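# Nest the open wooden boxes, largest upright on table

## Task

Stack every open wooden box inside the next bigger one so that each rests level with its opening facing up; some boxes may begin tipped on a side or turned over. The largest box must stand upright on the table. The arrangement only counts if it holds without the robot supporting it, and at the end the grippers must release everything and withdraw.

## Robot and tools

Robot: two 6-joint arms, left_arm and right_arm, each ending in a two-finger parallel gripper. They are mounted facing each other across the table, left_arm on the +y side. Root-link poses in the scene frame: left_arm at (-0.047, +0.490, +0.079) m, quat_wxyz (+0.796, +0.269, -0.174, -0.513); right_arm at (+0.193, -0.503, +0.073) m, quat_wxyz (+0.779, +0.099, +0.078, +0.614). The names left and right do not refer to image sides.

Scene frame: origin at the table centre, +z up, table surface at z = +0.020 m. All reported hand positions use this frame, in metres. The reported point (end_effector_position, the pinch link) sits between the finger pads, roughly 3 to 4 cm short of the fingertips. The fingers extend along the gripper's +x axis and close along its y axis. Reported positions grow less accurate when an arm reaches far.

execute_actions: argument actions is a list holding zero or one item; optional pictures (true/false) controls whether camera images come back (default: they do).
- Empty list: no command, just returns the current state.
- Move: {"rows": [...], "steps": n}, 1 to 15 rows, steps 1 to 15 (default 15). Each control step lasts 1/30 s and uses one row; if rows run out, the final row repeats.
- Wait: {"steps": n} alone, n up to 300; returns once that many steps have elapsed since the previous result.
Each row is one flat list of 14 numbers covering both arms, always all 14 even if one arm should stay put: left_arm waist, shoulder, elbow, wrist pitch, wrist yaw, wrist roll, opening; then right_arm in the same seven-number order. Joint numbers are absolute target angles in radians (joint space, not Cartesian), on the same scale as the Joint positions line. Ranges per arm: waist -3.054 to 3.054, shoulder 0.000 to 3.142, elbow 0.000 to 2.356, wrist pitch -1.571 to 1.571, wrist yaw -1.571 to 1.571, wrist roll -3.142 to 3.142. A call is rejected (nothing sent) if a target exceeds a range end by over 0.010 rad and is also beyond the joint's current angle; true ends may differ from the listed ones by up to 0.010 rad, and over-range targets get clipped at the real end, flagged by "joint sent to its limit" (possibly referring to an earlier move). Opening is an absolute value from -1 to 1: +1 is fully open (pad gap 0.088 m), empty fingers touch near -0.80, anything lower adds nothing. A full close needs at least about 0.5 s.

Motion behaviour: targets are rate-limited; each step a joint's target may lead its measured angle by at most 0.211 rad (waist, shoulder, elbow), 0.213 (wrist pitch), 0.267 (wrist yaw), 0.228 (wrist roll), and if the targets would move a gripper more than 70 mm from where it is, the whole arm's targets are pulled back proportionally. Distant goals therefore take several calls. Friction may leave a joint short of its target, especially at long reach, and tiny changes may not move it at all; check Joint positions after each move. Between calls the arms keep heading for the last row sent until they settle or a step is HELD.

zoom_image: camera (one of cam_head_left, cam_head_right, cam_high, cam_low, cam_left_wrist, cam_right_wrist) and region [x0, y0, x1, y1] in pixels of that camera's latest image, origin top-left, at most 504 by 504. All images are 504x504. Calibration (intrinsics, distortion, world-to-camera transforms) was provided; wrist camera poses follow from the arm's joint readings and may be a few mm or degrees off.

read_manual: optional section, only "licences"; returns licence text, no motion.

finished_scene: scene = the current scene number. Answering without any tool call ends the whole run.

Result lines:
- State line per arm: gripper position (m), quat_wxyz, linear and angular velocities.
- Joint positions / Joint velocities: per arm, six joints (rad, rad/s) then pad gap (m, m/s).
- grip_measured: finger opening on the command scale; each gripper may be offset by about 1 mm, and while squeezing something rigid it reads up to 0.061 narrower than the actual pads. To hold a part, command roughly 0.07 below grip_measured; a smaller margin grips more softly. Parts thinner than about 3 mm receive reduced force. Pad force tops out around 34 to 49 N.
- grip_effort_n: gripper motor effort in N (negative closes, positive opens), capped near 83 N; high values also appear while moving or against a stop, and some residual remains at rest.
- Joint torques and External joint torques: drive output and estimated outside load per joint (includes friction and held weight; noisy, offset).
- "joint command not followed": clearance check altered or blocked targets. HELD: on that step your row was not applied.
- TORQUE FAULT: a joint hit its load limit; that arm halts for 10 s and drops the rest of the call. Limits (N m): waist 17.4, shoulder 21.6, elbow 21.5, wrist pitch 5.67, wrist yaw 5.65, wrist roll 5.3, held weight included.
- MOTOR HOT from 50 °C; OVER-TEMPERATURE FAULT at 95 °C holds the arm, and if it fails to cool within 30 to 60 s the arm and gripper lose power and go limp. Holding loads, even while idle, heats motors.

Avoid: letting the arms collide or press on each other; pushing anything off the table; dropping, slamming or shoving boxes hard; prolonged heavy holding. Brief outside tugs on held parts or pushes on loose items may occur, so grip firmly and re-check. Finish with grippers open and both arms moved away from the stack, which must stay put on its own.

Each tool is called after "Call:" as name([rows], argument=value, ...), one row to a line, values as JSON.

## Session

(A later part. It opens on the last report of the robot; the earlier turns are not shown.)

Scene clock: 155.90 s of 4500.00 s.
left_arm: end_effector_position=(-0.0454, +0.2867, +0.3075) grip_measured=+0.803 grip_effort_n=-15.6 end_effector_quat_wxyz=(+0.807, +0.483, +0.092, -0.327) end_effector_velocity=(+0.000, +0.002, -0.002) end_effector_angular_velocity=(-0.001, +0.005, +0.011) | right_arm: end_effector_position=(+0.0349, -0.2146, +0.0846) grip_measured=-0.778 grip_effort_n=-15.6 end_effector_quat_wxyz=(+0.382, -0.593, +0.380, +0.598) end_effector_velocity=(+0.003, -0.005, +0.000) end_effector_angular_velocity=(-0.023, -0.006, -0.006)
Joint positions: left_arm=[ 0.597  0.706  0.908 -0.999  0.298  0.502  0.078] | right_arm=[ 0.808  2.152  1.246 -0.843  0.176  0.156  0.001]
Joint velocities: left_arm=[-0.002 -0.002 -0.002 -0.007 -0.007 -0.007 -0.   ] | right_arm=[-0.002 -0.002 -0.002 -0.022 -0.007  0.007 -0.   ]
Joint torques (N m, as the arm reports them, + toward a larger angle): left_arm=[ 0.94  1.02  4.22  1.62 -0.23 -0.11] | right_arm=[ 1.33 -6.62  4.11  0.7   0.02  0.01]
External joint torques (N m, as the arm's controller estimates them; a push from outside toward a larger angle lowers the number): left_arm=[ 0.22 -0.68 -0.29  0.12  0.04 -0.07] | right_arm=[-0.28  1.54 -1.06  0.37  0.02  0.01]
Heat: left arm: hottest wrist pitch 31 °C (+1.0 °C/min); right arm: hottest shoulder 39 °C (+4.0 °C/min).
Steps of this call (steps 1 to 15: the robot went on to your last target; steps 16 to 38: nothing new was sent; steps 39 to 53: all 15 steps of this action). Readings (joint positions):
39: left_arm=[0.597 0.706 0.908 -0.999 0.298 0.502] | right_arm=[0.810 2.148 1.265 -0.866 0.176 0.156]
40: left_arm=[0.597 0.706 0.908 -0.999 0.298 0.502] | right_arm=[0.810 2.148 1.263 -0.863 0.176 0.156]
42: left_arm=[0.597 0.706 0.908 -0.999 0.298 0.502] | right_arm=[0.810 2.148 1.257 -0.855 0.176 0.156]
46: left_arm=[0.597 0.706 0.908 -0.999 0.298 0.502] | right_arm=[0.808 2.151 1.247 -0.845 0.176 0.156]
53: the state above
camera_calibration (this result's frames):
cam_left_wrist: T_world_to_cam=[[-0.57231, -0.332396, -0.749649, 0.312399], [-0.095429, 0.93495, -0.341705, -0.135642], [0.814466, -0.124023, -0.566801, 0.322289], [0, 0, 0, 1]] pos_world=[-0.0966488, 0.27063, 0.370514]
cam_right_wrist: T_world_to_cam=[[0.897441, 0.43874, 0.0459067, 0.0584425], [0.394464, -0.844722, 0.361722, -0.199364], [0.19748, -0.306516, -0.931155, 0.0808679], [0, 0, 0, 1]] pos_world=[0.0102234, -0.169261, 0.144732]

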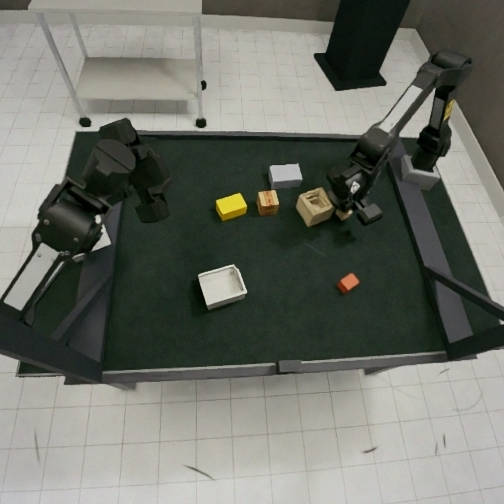

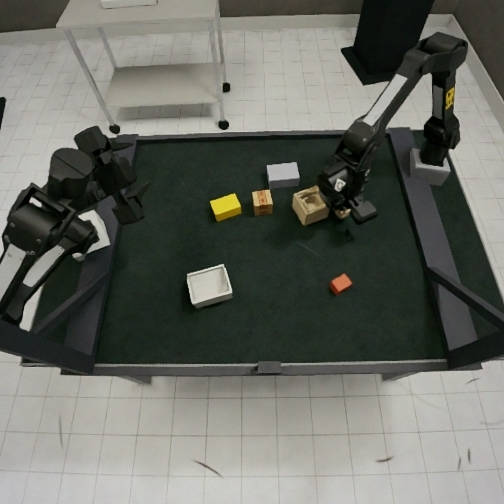

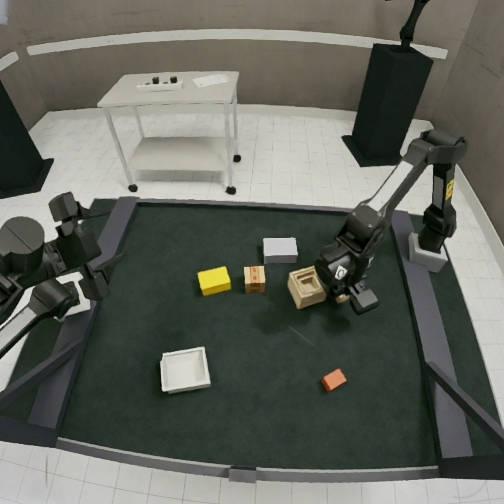

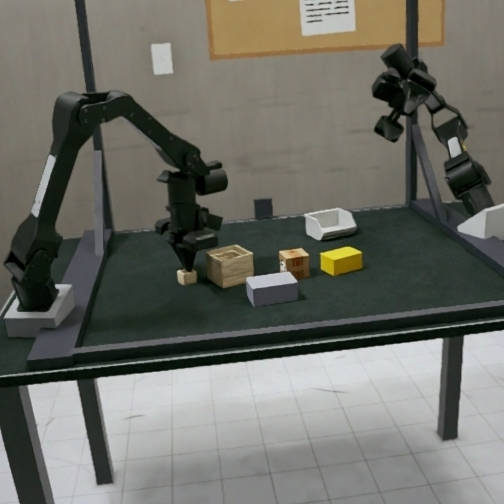

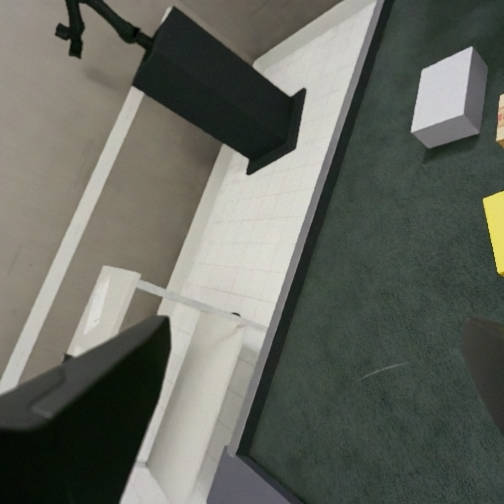

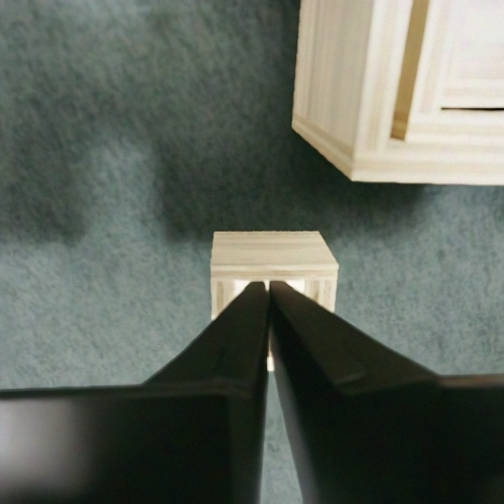

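Call:
execute_actions([
  {"rows":[[0.6,0.7,0.9,-1.0,0.3,0.5,0.8,0.805,2.168,1.236,-0.84,0.175,0.155,-0.7],[0.6,0.7,0.9,-1.0,0.3,0.5,0.8,0.805,2.168,1.236,-0.84,0.175,0.155,-0.65],[0.6,0.7,0.9,-1.0,0.3,0.5,0.8,0.805,2.168,1.236,-0.84,0.175,0.155,-0.6],[0.6,0.7,0.9,-1.0,0.3,0.5,0.8,0.805,2.168,1.236,-0.84,0.175,0.155,-0.55],[0.6,0.7,0.9,-1.0,0.3,0.5,0.8,0.805,2.168,1.236,-0.84,0.175,0.155,-0.5],[0.6,0.7,0.9,-1.0,0.3,0.5,0.8,0.805,2.168,1.236,-0.84,0.175,0.155,-0.45]],"steps":13},
])

Scene clock: 157.40 s of 4500.00 s.
left_arm: end_effector_position=(-0.0454, +0.2867, +0.3075) grip_measured=+0.803 grip_effort_n=-15.6 end_effector_quat_wxyz=(+0.807, +0.483, +0.092, -0.327) end_effector_velocity=(+0.000, +0.002, -0.002) end_effector_angular_velocity=(-0.012, +0.012, +0.018) | right_arm: end_effector_position=(+0.0348, -0.2146, +0.0846) grip_measured=-0.461 grip_effort_n=26.3 end_effector_quat_wxyz=(+0.383, -0.593, +0.380, +0.598) end_effector_velocity=(+0.000, -0.001, +0.001) end_effector_angular_velocity=(-0.007, +0.005, +0.020)
Joint positions: left_arm=[ 0.597  0.706  0.908 -0.999  0.298  0.502  0.078] | right_arm=[ 0.808  2.152  1.246 -0.842  0.176  0.156  0.016]
Joint velocities: left_arm=[-0.002 -0.002 -0.002 -0.007 -0.007 -0.022  0.   ] | right_arm=[-0.002 -0.002  0.002 -0.007 -0.007 -0.022  0.004]
Joint torques (N m, as the arm reports them, + toward a larger angle): left_arm=[ 0.99  1.09  4.22  1.62 -0.23 -0.11] | right_arm=[ 1.57 -6.34  4.11  0.65  0.05 -0.04]
External joint torques (N m, as the arm's controller estimates them; a push from outside toward a larger angle lowers the number): left_arm=[ 0.24 -0.61 -0.27  0.13  0.05 -0.07] | right_arm=[-0.1   1.87 -1.13  0.29  0.05 -0.03]
Heat: left arm: hottest wrist pitch 31 °C (+1.0 °C/min); right arm: hottest shoulder 39 °C (+5.0 °C/min).
Steps of this call (steps 1 to 15: the robot went on to your last target; steps 16 to 32: nothing new was sent; steps 33 to 45: all 13 steps of this action). Readings (joint positions):
33: left_arm=[0.597 0.706 0.908 -0.999 0.298 0.502] | right_arm=[0.808 2.152 1.246 -0.842 0.176 0.156]
34: left_arm=[0.597 0.706 0.908 -0.999 0.298 0.502] | right_arm=[0.808 2.152 1.246 -0.842 0.176 0.156]
36: left_arm=[0.597 0.706 0.908 -0.999 0.298 0.502] | right_arm=[0.808 2.152 1.246 -0.842 0.176 0.156]
40: left_arm=[0.597 0.706 0.908 -0.999 0.298 0.502] | right_arm=[0.808 2.152 1.246 -0.842 0.176 0.156]
45: the state above
camera_calibration (this result's frames):
cam_left_wrist: T_world_to_cam=[[-0.57231, -0.332396, -0.749649, 0.312399], [-0.095429, 0.93495, -0.341705, -0.135642], [0.814466, -0.124023, -0.566801, 0.322289], [0, 0, 0, 1]] pos_world=[-0.0966488, 0.27063, 0.370514]
cam_right_wrist: T_world_to_cam=[[0.897479, 0.438666, 0.0458562, 0.058453], [0.394483, -0.844861, 0.361376, -0.199302], [0.197266, -0.306238, -0.931292, 0.0808826], [0, 0, 0, 1]] pos_world=[0.0102057, -0.169255, 0.144668]

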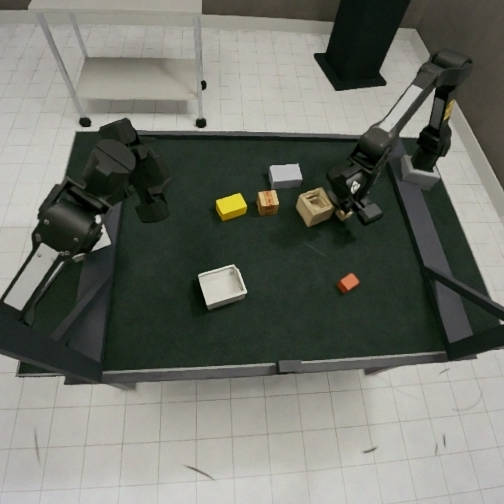

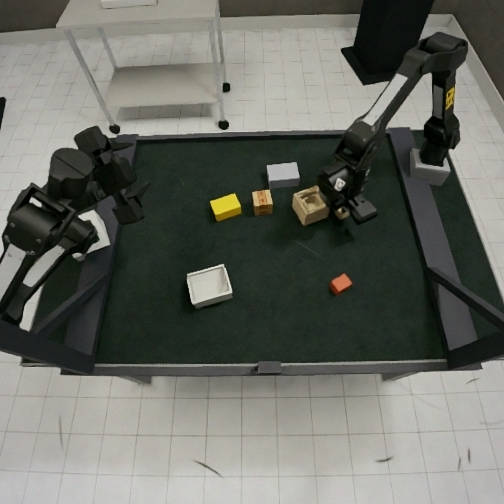

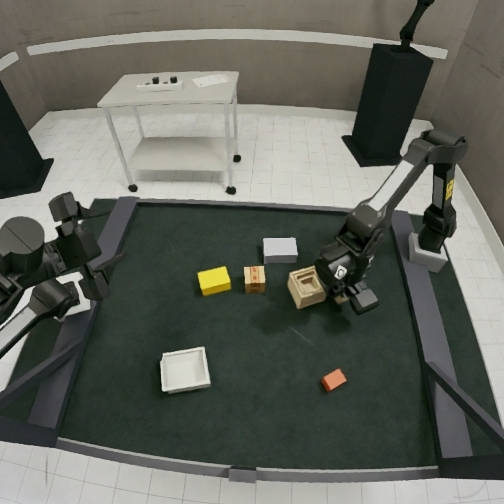

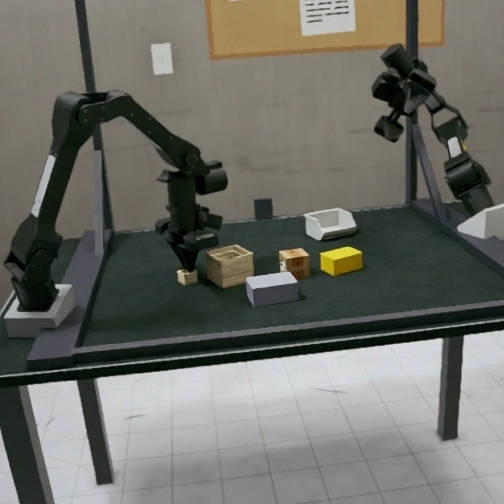

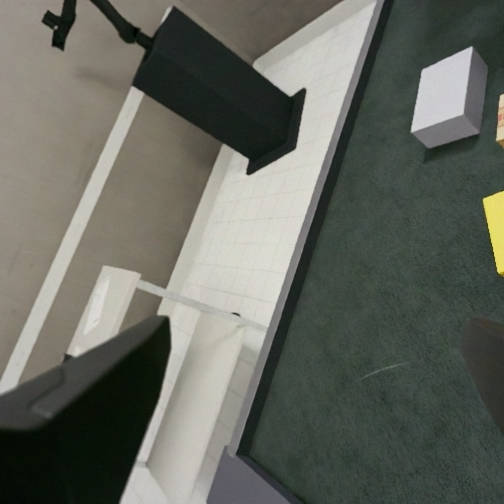

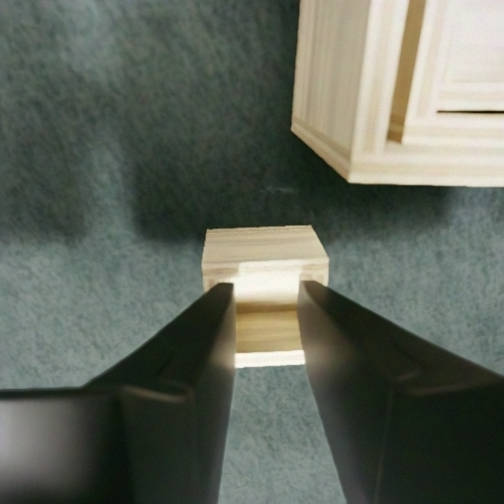

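Call:
execute_actions([
  {"rows":[[0.6,0.7,0.9,-1.0,0.3,0.5,0.8,0.805,2.168,1.236,-0.84,0.175,0.155,-0.36]],"steps":8},
])

Scene clock: 158.07 s of 4500.00 s.
left_arm: end_effector_position=(-0.0454, +0.2867, +0.3075) grip_measured=+0.803 grip_effort_n=-15.6 end_effector_quat_wxyz=(+0.807, +0.483, +0.092, -0.327) end_effector_velocity=(-0.001, -0.002, +0.000) end_effector_angular_velocity=(-0.019, +0.009, -0.001) | right_arm: end_effector_position=(+0.0357, -0.2140, +0.0845) grip_measured=-0.368 grip_effort_n=18.4 end_effector_quat_wxyz=(+0.384, -0.594, +0.378, +0.597) end_effector_velocity=(+0.001, -0.002, -0.000) end_effector_angular_velocity=(-0.020, +0.015, -0.013)
Joint positions: left_arm=[ 0.597  0.706  0.908 -0.999  0.298  0.502  0.078] | right_arm=[ 0.807  2.152  1.246 -0.842  0.18   0.156  0.021]
Joint velocities: left_arm=[-0.002 -0.002 -0.002  0.007  0.007 -0.022 -0.   ] | right_arm=[-0.007 -0.002 -0.002 -0.007 -0.022  0.007  0.002]
Joint torques (N m, as the arm reports them, + toward a larger angle): left_arm=[ 0.96  1.04  4.19  1.61 -0.23 -0.11] | right_arm=[ 1.51 -6.5   4.22  0.64 -0.19 -0.02]
External joint torques (N m, as the arm's controller estimates them; a push from outside toward a larger angle lowers the number): left_arm=[ 0.22 -0.68 -0.35  0.09  0.05 -0.07] | right_arm=[-0.08  1.67 -0.99  0.28 -0.2  -0.02]
Heat: left arm: hottest wrist pitch 31 °C (+1.0 °C/min); right arm: hottest shoulder 38 °C (+4.0 °C/min).
Steps of this call (steps 1 to 12: the robot went on to your last target; steps 13 to 20: all 8 steps of this action). Readings (joint positions):
13: left_arm=[0.597 0.706 0.908 -0.999 0.298 0.502] | right_arm=[0.808 2.152 1.246 -0.843 0.178 0.156]
14: left_arm=[0.597 0.706 0.908 -0.999 0.298 0.502] | right_arm=[0.808 2.152 1.246 -0.842 0.178 0.156]
16: left_arm=[0.597 0.706 0.908 -0.999 0.298 0.502] | right_arm=[0.808 2.152 1.246 -0.842 0.179 0.156]
20: the state above
camera_calibration (this result's frames):
cam_left_wrist: T_world_to_cam=[[-0.57231, -0.332396, -0.749649, 0.312399], [-0.095429, 0.93495, -0.341705, -0.135642], [0.814466, -0.124023, -0.566801, 0.322289], [0, 0, 0, 1]] pos_world=[-0.0966488, 0.27063, 0.370514]
cam_right_wrist: T_world_to_cam=[[0.897623, 0.437845, 0.0506436, 0.0568868], [0.392352, -0.846093, 0.360814, -0.199306], [0.20083, -0.304005, -0.931262, 0.0811882], [0, 0, 0, 1]] pos_world=[0.0108301, -0.168857, 0.144639]

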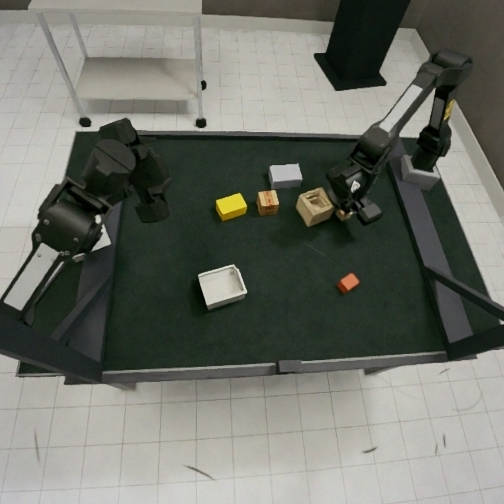

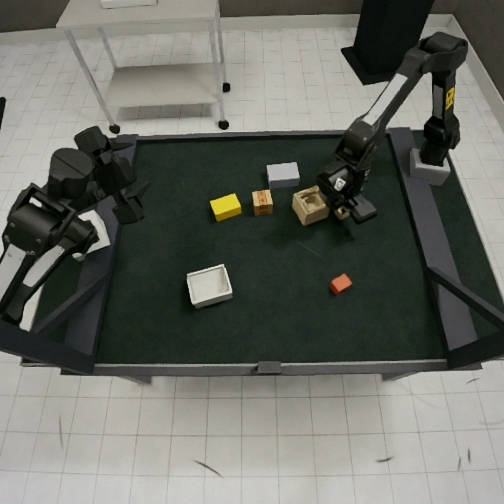

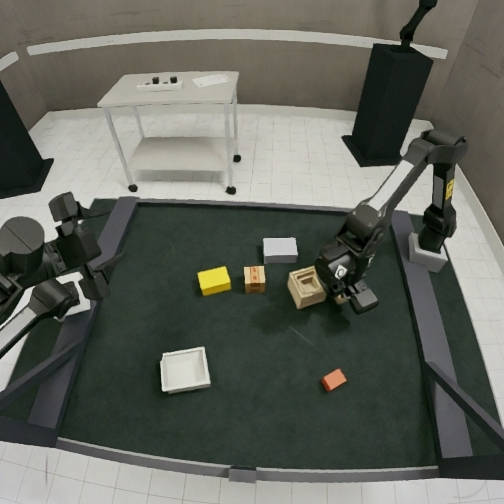

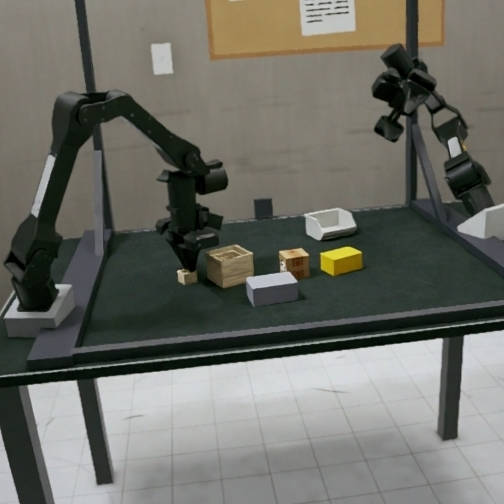

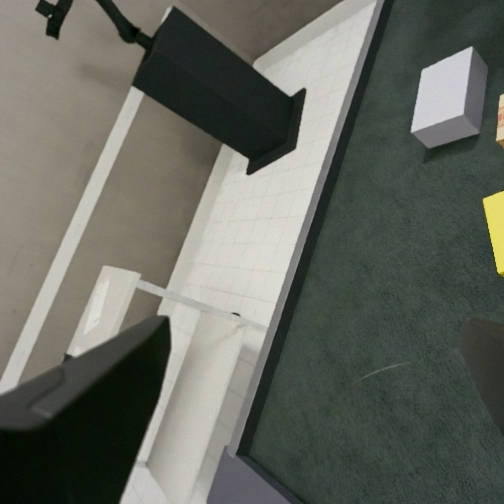

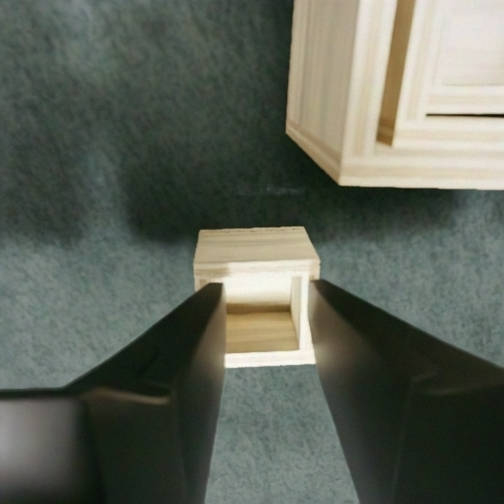

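Call:
execute_actions([
  {"rows":[[0.6,0.7,0.9,-1.0,0.3,0.5,0.8,0.808,2.15,1.236,-0.84,0.175,0.155,-0.42],[0.6,0.7,0.9,-1.0,0.3,0.5,0.8,0.81,2.135,1.25,-0.85,0.175,0.155,-0.45],[0.6,0.7,0.9,-1.0,0.3,0.5,0.8,0.812,2.125,1.26,-0.86,0.175,0.155,-0.45],[0.6,0.7,0.9,-1.0,0.3,0.5,0.8,0.814,2.125,1.266,-0.87,0.175,0.155,-0.45],[0.6,0.7,0.9,-1.0,0.3,0.5,0.8,0.816,2.125,1.266,-0.875,0.175,0.155,-0.45],[0.6,0.7,0.9,-1.0,0.3,0.5,0.8,0.818,2.125,1.266,-0.875,0.175,0.155,-0.45],[0.6,0.7,0.9,-1.0,0.3,0.5,0.8,0.818,2.125,1.266,-0.875,0.175,0.155,-0.55],[0.6,0.7,0.9,-1.0,0.3,0.5,0.8,0.818,2.125,1.266,-0.875,0.175,0.155,-0.65],[0.6,0.7,0.9,-1.0,0.3,0.5,0.8,0.818,2.125,1.266,-0.875,0.175,0.155,-0.78]],"steps":15},
])

Scene clock: 159.73 s of 4500.00 s.
left_arm: end_effector_position=(-0.0454, +0.2867, +0.3075) grip_measured=+0.803 grip_effort_n=-15.6 end_effector_quat_wxyz=(+0.807, +0.483, +0.092, -0.327) end_effector_velocity=(+0.002, -0.000, +0.000) end_effector_angular_velocity=(-0.004, -0.002, +0.006) | right_arm: end_effector_position=(+0.0344, -0.2156, +0.0932) grip_measured=-0.759 grip_effort_n=-16.0 end_effector_quat_wxyz=(+0.381, -0.595, +0.376, +0.599) end_effector_velocity=(+0.001, -0.002, +0.000) end_effector_angular_velocity=(-0.011, +0.002, +0.006)
Joint positions: left_arm=[ 0.597  0.706  0.908 -0.999  0.298  0.502  0.078] | right_arm=[ 0.816  2.136  1.259 -0.872  0.178  0.156  0.002]
Joint velocities: left_arm=[-0.002  0.002 -0.002  0.007 -0.007 -0.007 -0.   ] | right_arm=[-0.002 -0.002 -0.002 -0.007 -0.007 -0.007 -0.011]
Joint torques (N m, as the arm reports them, + toward a larger angle): left_arm=[ 0.97  1.02  4.24  1.61 -0.23 -0.1 ] | right_arm=[  1.74 -10.16   6.11   0.3   -0.1   -0.02]
External joint torques (N m, as the arm's controller estimates them; a push from outside toward a larger angle lowers the number): left_arm=[ 0.25 -0.7  -0.28  0.09  0.05 -0.06] | right_arm=[ 0.15 -2.    0.8  -0.07 -0.11 -0.02]
Heat: left arm: hottest wrist pitch 31 °C (+1.0 °C/min); right arm: hottest shoulder 38 °C (+4.0 °C/min).
Steps of this call (steps 1 to 15: the robot went on to your last target; steps 16 to 35: nothing new was sent; steps 36 to 50: all 15 steps of this action). Readings (joint positions):
36: left_arm=[0.597 0.706 0.908 -0.999 0.298 0.502] | right_arm=[0.807 2.151 1.246 -0.842 0.181 0.156]
37: left_arm=[0.597 0.706 0.908 -0.999 0.298 0.502] | right_arm=[0.807 2.150 1.246 -0.842 0.182 0.156]
39: left_arm=[0.597 0.706 0.908 -0.999 0.298 0.502] | right_arm=[0.808 2.146 1.249 -0.850 0.179 0.156]
43: left_arm=[0.597 0.706 0.908 -0.999 0.298 0.502] | right_arm=[0.814 2.140 1.255 -0.868 0.178 0.156]
50: the state above
camera_calibration (this result's frames):
cam_left_wrist: T_world_to_cam=[[-0.57231, -0.332396, -0.749649, 0.312399], [-0.095429, 0.93495, -0.341705, -0.135642], [0.814466, -0.124023, -0.566801, 0.322289], [0, 0, 0, 1]] pos_world=[-0.0966488, 0.27063, 0.370514]
cam_right_wrist: T_world_to_cam=[[0.893663, 0.445988, 0.0496191, 0.0602422], [0.400398, -0.842425, 0.360557, -0.202722], [0.202604, -0.302349, -0.931416, 0.0893308], [0, 0, 0, 1]] pos_world=[0.00923452, -0.170636, 0.153308]

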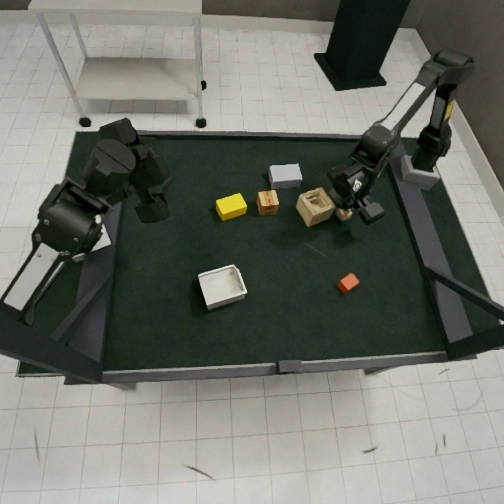

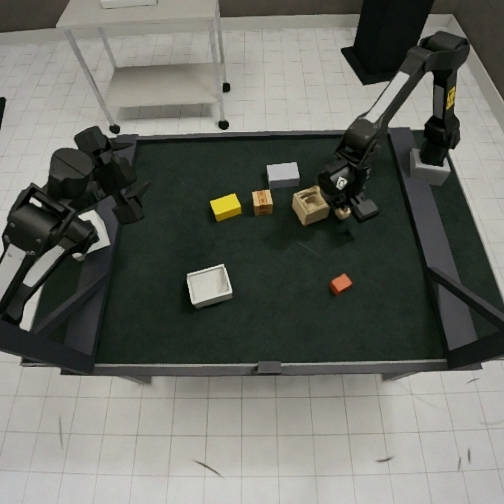

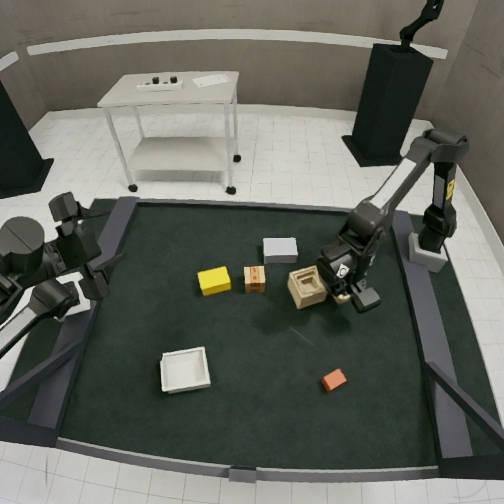

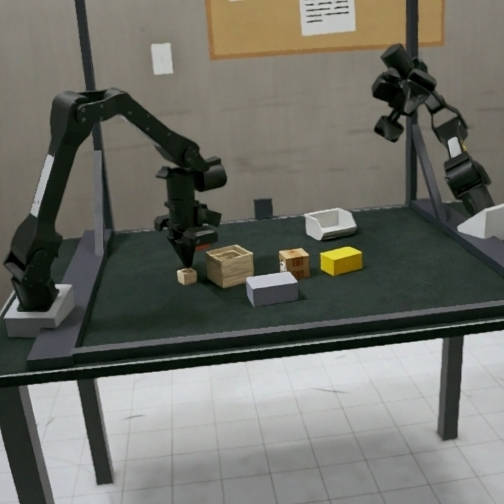

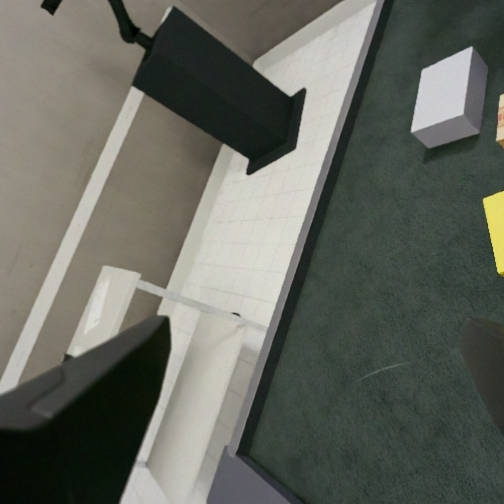

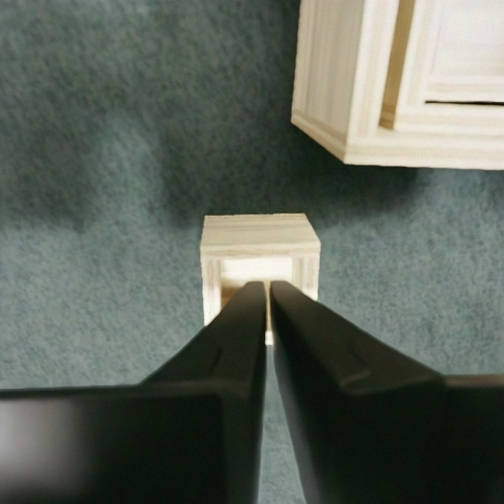

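Call:
execute_actions([
  {"rows":[[0.6,0.7,0.9,-1.0,0.3,0.5,0.8,0.822,2.145,1.255,-0.868,0.175,0.155,-0.78],[0.6,0.7,0.9,-1.0,0.3,0.5,0.8,0.822,2.15,1.25,-0.862,0.175,0.155,-0.78],[0.6,0.7,0.9,-1.0,0.3,0.5,0.8,0.822,2.155,1.246,-0.856,0.175,0.155,-0.78],[0.6,0.7,0.9,-1.0,0.3,0.5,0.8,0.82,2.159,1.242,-0.85,0.175,0.155,-0.78],[0.6,0.7,0.9,-1.0,0.3,0.5,0.8,0.819,2.163,1.238,-0.843,0.175,0.155,-0.78],[0.6,0.7,0.9,-1.0,0.3,0.5,0.8,0.818,2.166,1.234,-0.836,0.175,0.155,-0.78],[0.6,0.7,0.9,-1.0,0.3,0.5,0.8,0.817,2.169,1.23,-0.829,0.175,0.155,-0.78],[0.6,0.7,0.9,-1.0,0.3,0.5,0.8,0.816,2.172,1.226,-0.822,0.175,0.155,-0.78],[0.6,0.7,0.9,-1.0,0.3,0.5,0.8,0.815,2.175,1.222,-0.815,0.175,0.155,-0.78],[0.6,0.7,0.9,-1.0,0.3,0.5,0.8,0.814,2.178,1.218,-0.808,0.175,0.155,-0.78]],"steps":15},
])

Scene clock: 161.30 s of 4500.00 s.
left_arm: end_effector_position=(-0.0454, +0.2867, +0.3075) grip_measured=+0.803 grip_effort_n=-15.6 end_effector_quat_wxyz=(+0.807, +0.483, +0.092, -0.327) end_effector_velocity=(-0.002, -0.000, -0.003) end_effector_angular_velocity=(+0.000, +0.015, -0.005) | right_arm: end_effector_position=(+0.0320, -0.2174, +0.0776) grip_measured=-0.778 grip_effort_n=-16.0 end_effector_quat_wxyz=(+0.381, -0.595, +0.375, +0.600) end_effector_velocity=(+0.003, +0.000, -0.005) end_effector_angular_velocity=(+0.004, -0.005, +0.014)
Joint positions: left_arm=[ 0.597  0.706  0.908 -0.999  0.298  0.502  0.078] | right_arm=[ 0.817  2.163  1.227 -0.813  0.178  0.156  0.001]
Joint velocities: left_arm=[-0.007 -0.002 -0.002 -0.007  0.007 -0.007 -0.   ] | right_arm=[-0.007  0.002 -0.017  0.022  0.007 -0.022 -0.   ]
Joint torques (N m, as the arm reports them, + toward a larger angle): left_arm=[ 0.99  1.03  4.2   1.62 -0.22 -0.11] | right_arm=[ 1.58 -6.84  4.31  0.64 -0.06  0.  ]
External joint torques (N m, as the arm's controller estimates them; a push from outside toward a larger angle lowers the number): left_arm=[ 0.27 -0.68 -0.28  0.12  0.05 -0.07] | right_arm=[-0.06  1.62 -1.08  0.24 -0.07  0.  ]
Heat: left arm: hottest wrist pitch 31 °C (+1.0 °C/min); right arm: hottest shoulder 39 °C (+5.0 °C/min).
Steps of this call (steps 1 to 15: the robot went on to your last target; steps 16 to 32: nothing new was sent; steps 33 to 47: all 15 steps of this action). Readings (joint positions):
33: left_arm=[0.597 0.706 0.908 -0.999 0.298 0.502] | right_arm=[0.816 2.136 1.259 -0.873 0.178 0.156]
34: left_arm=[0.597 0.706 0.908 -0.999 0.298 0.502] | right_arm=[0.817 2.136 1.259 -0.872 0.178 0.156]
36: left_arm=[0.597 0.706 0.908 -0.999 0.298 0.502] | right_arm=[0.819 2.137 1.258 -0.864 0.178 0.156]
40: left_arm=[0.597 0.706 0.908 -0.999 0.298 0.502] | right_arm=[0.819 2.145 1.248 -0.840 0.178 0.156]
47: the state above
camera_calibration (this result's frames):
cam_left_wrist: T_world_to_cam=[[-0.57231, -0.332396, -0.749649, 0.312399], [-0.095429, 0.93495, -0.341705, -0.135642], [0.814466, -0.124023, -0.566801, 0.322289], [0, 0, 0, 1]] pos_world=[-0.0966488, 0.27063, 0.370514]
cam_right_wrist: T_world_to_cam=[[0.89341, 0.44649, 0.0496408, 0.0640471], [0.401046, -0.842472, 0.359725, -0.197626], [0.202435, -0.301474, -0.931737, 0.0750053], [0, 0, 0, 1]] pos_world=[0.0068532, -0.172479, 0.137797]

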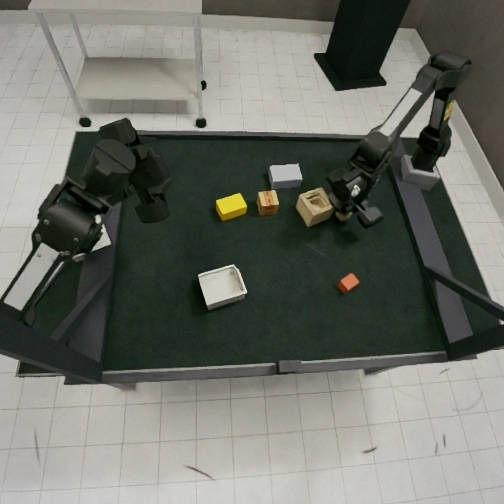

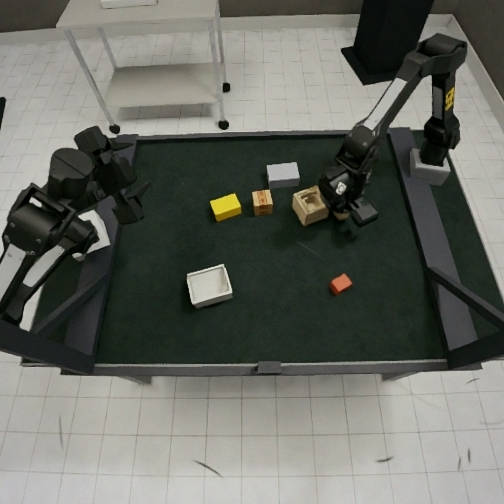

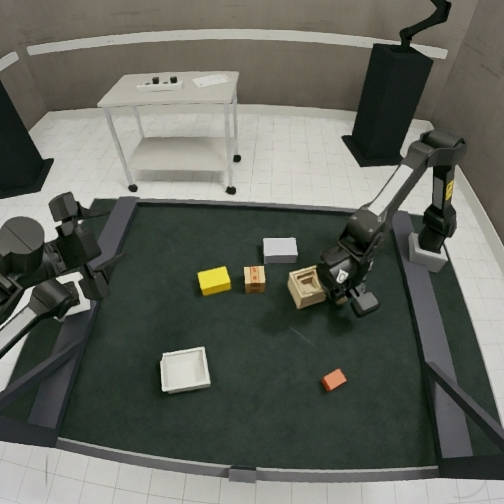

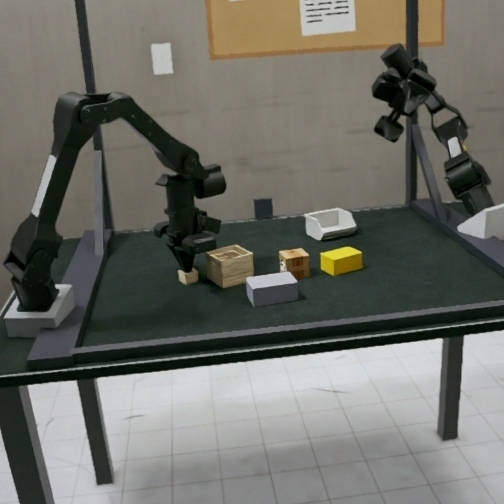

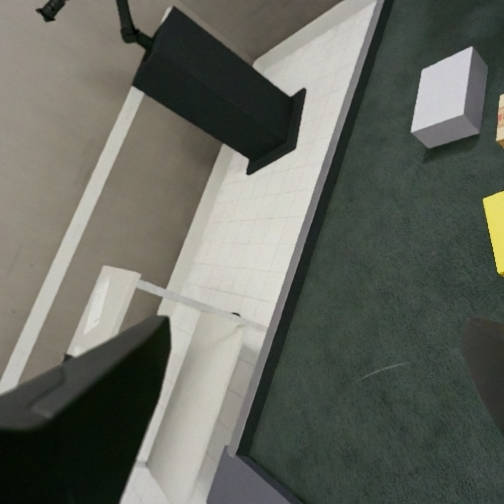

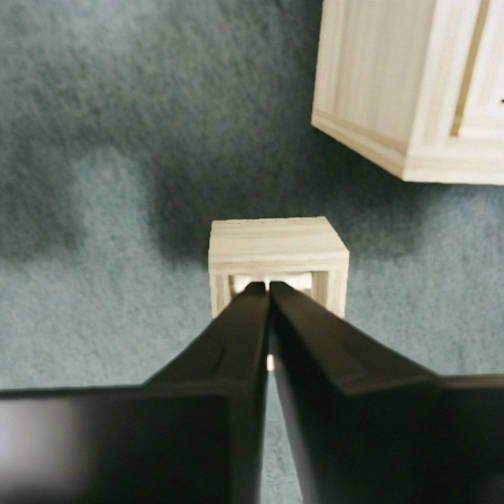

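Call:
execute_actions([
  {"rows":[[0.6,0.7,0.9,-1.0,0.3,0.5,0.8,0.811,2.178,1.218,-0.808,0.175,0.155,-0.72],[0.6,0.7,0.9,-1.0,0.3,0.5,0.8,0.811,2.178,1.218,-0.808,0.175,0.155,-0.68],[0.6,0.7,0.9,-1.0,0.3,0.5,0.8,0.811,2.178,1.218,-0.808,0.175,0.155,-0.64],[0.6,0.7,0.9,-1.0,0.3,0.5,0.8,0.811,2.178,1.218,-0.808,0.175,0.155,-0.6],[0.6,0.7,0.9,-1.0,0.3,0.5,0.8,0.811,2.178,1.218,-0.808,0.175,0.155,-0.56],[0.6,0.7,0.9,-1.0,0.3,0.5,0.8,0.811,2.178,1.218,-0.808,0.175,0.155,-0.52],[0.6,0.7,0.9,-1.0,0.3,0.5,0.8,0.811,2.178,1.218,-0.808,0.175,0.155,-0.48],[0.6,0.7,0.9,-1.0,0.3,0.5,0.8,0.811,2.178,1.218,-0.808,0.175,0.155,-0.44]],"steps":15},
])

Scene clock: 164.40 s of 4500.00 s.
left_arm: end_effector_position=(-0.0454, +0.2867, +0.3075) grip_measured=+0.803 grip_effort_n=-15.6 end_effector_quat_wxyz=(+0.807, +0.483, +0.092, -0.327) end_effector_velocity=(+0.002, +0.004, -0.002) end_effector_angular_velocity=(+0.003, +0.001, +0.025) | right_arm: end_effector_position=(+0.0327, -0.2164, +0.0773) grip_measured=-0.521 grip_effort_n=83.0 end_effector_quat_wxyz=(+0.383, -0.594, +0.377, +0.600) end_effector_velocity=(+0.003, -0.007, -0.001) end_effector_angular_velocity=(-0.036, +0.004, +0.020)
Joint positions: left_arm=[ 0.597  0.706  0.908 -0.999  0.298  0.502  0.078] | right_arm=[ 0.814  2.163  1.227 -0.81   0.178  0.156  0.013]
Joint velocities: left_arm=[-0.002 -0.002 -0.007 -0.007 -0.022 -0.007 -0.   ] | right_arm=[-0.007 -0.002 -0.007 -0.022 -0.022 -0.022 -0.   ]
Joint torques (N m, as the arm reports them, + toward a larger angle): left_arm=[ 0.98  1.01  4.21  1.61 -0.22 -0.11] | right_arm=[ 1.36 -6.64  4.16  0.6  -0.09 -0.02]
External joint torques (N m, as the arm's controller estimates them; a push from outside toward a larger angle lowers the number): left_arm=[ 0.24 -0.71 -0.24  0.13  0.06 -0.06] | right_arm=[-0.2   1.51 -0.93  0.26 -0.1  -0.02]
Heat: left arm: hottest wrist pitch 31 °C (+1.0 °C/min); right arm: hottest shoulder 38 °C (+4.0 °C/min).
Steps of this call (steps 1 to 15: the robot went on to your last target; steps 16 to 78: nothing new was sent; steps 79 to 93: all 15 steps of this action). Readings (joint positions):
79: left_arm=[0.597 0.706 0.908 -0.999 0.298 0.502] | right_arm=[0.817 2.163 1.227 -0.810 0.178 0.156]
80: left_arm=[0.597 0.706 0.908 -0.999 0.298 0.502] | right_arm=[0.816 2.163 1.227 -0.810 0.178 0.156]
82: left_arm=[0.597 0.706 0.908 -0.999 0.298 0.502] | right_arm=[0.815 2.163 1.227 -0.810 0.178 0.156]
86: left_arm=[0.597 0.706 0.908 -0.999 0.298 0.502] | right_arm=[0.814 2.163 1.227 -0.810 0.178 0.156]
93: the state above
camera_calibration (this result's frames):
cam_left_wrist: T_world_to_cam=[[-0.57231, -0.332396, -0.749649, 0.312399], [-0.095429, 0.93495, -0.341705, -0.135642], [0.814466, -0.124023, -0.566801, 0.322289], [0, 0, 0, 1]] pos_world=[-0.0966488, 0.27063, 0.370514]
cam_right_wrist: T_world_to_cam=[[0.895176, 0.443042, 0.0487335, 0.0623204], [0.398458, -0.844464, 0.357926, -0.197173], [0.19973, -0.300988, -0.932477, 0.0751527], [0, 0, 0, 1]] pos_world=[0.00776719, -0.171496, 0.137614]

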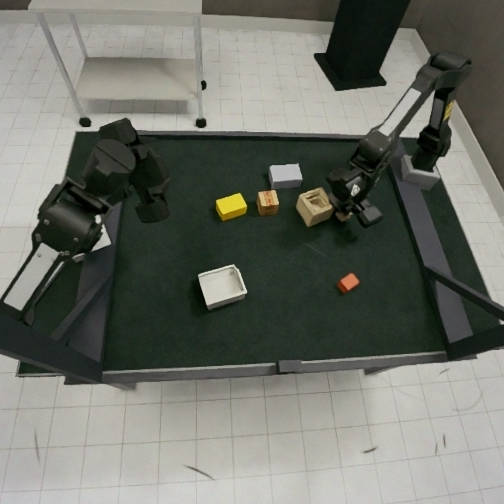

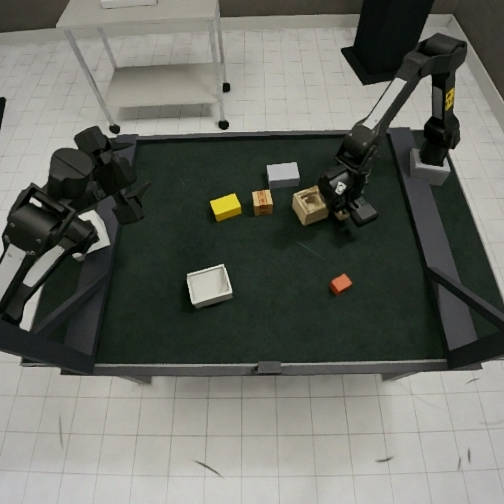

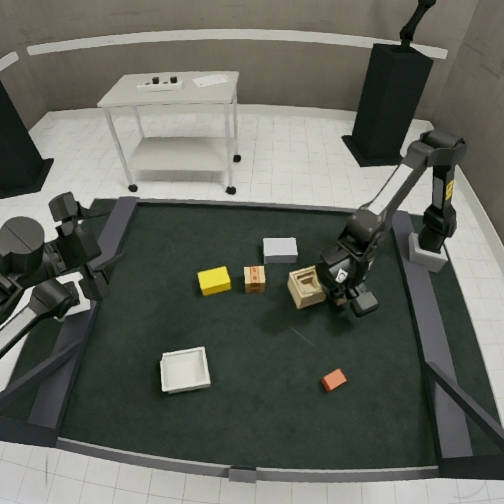

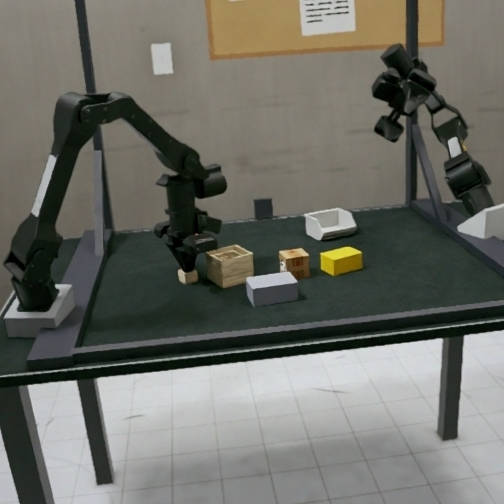

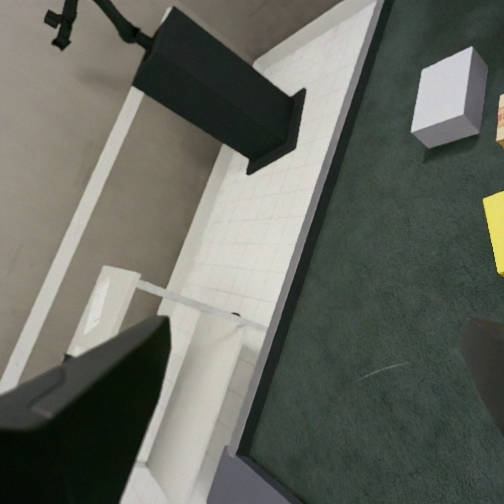

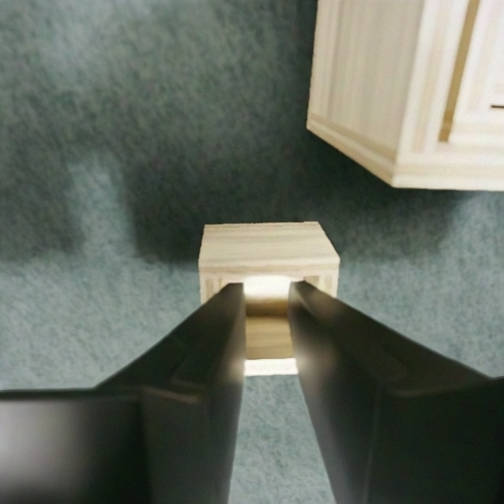

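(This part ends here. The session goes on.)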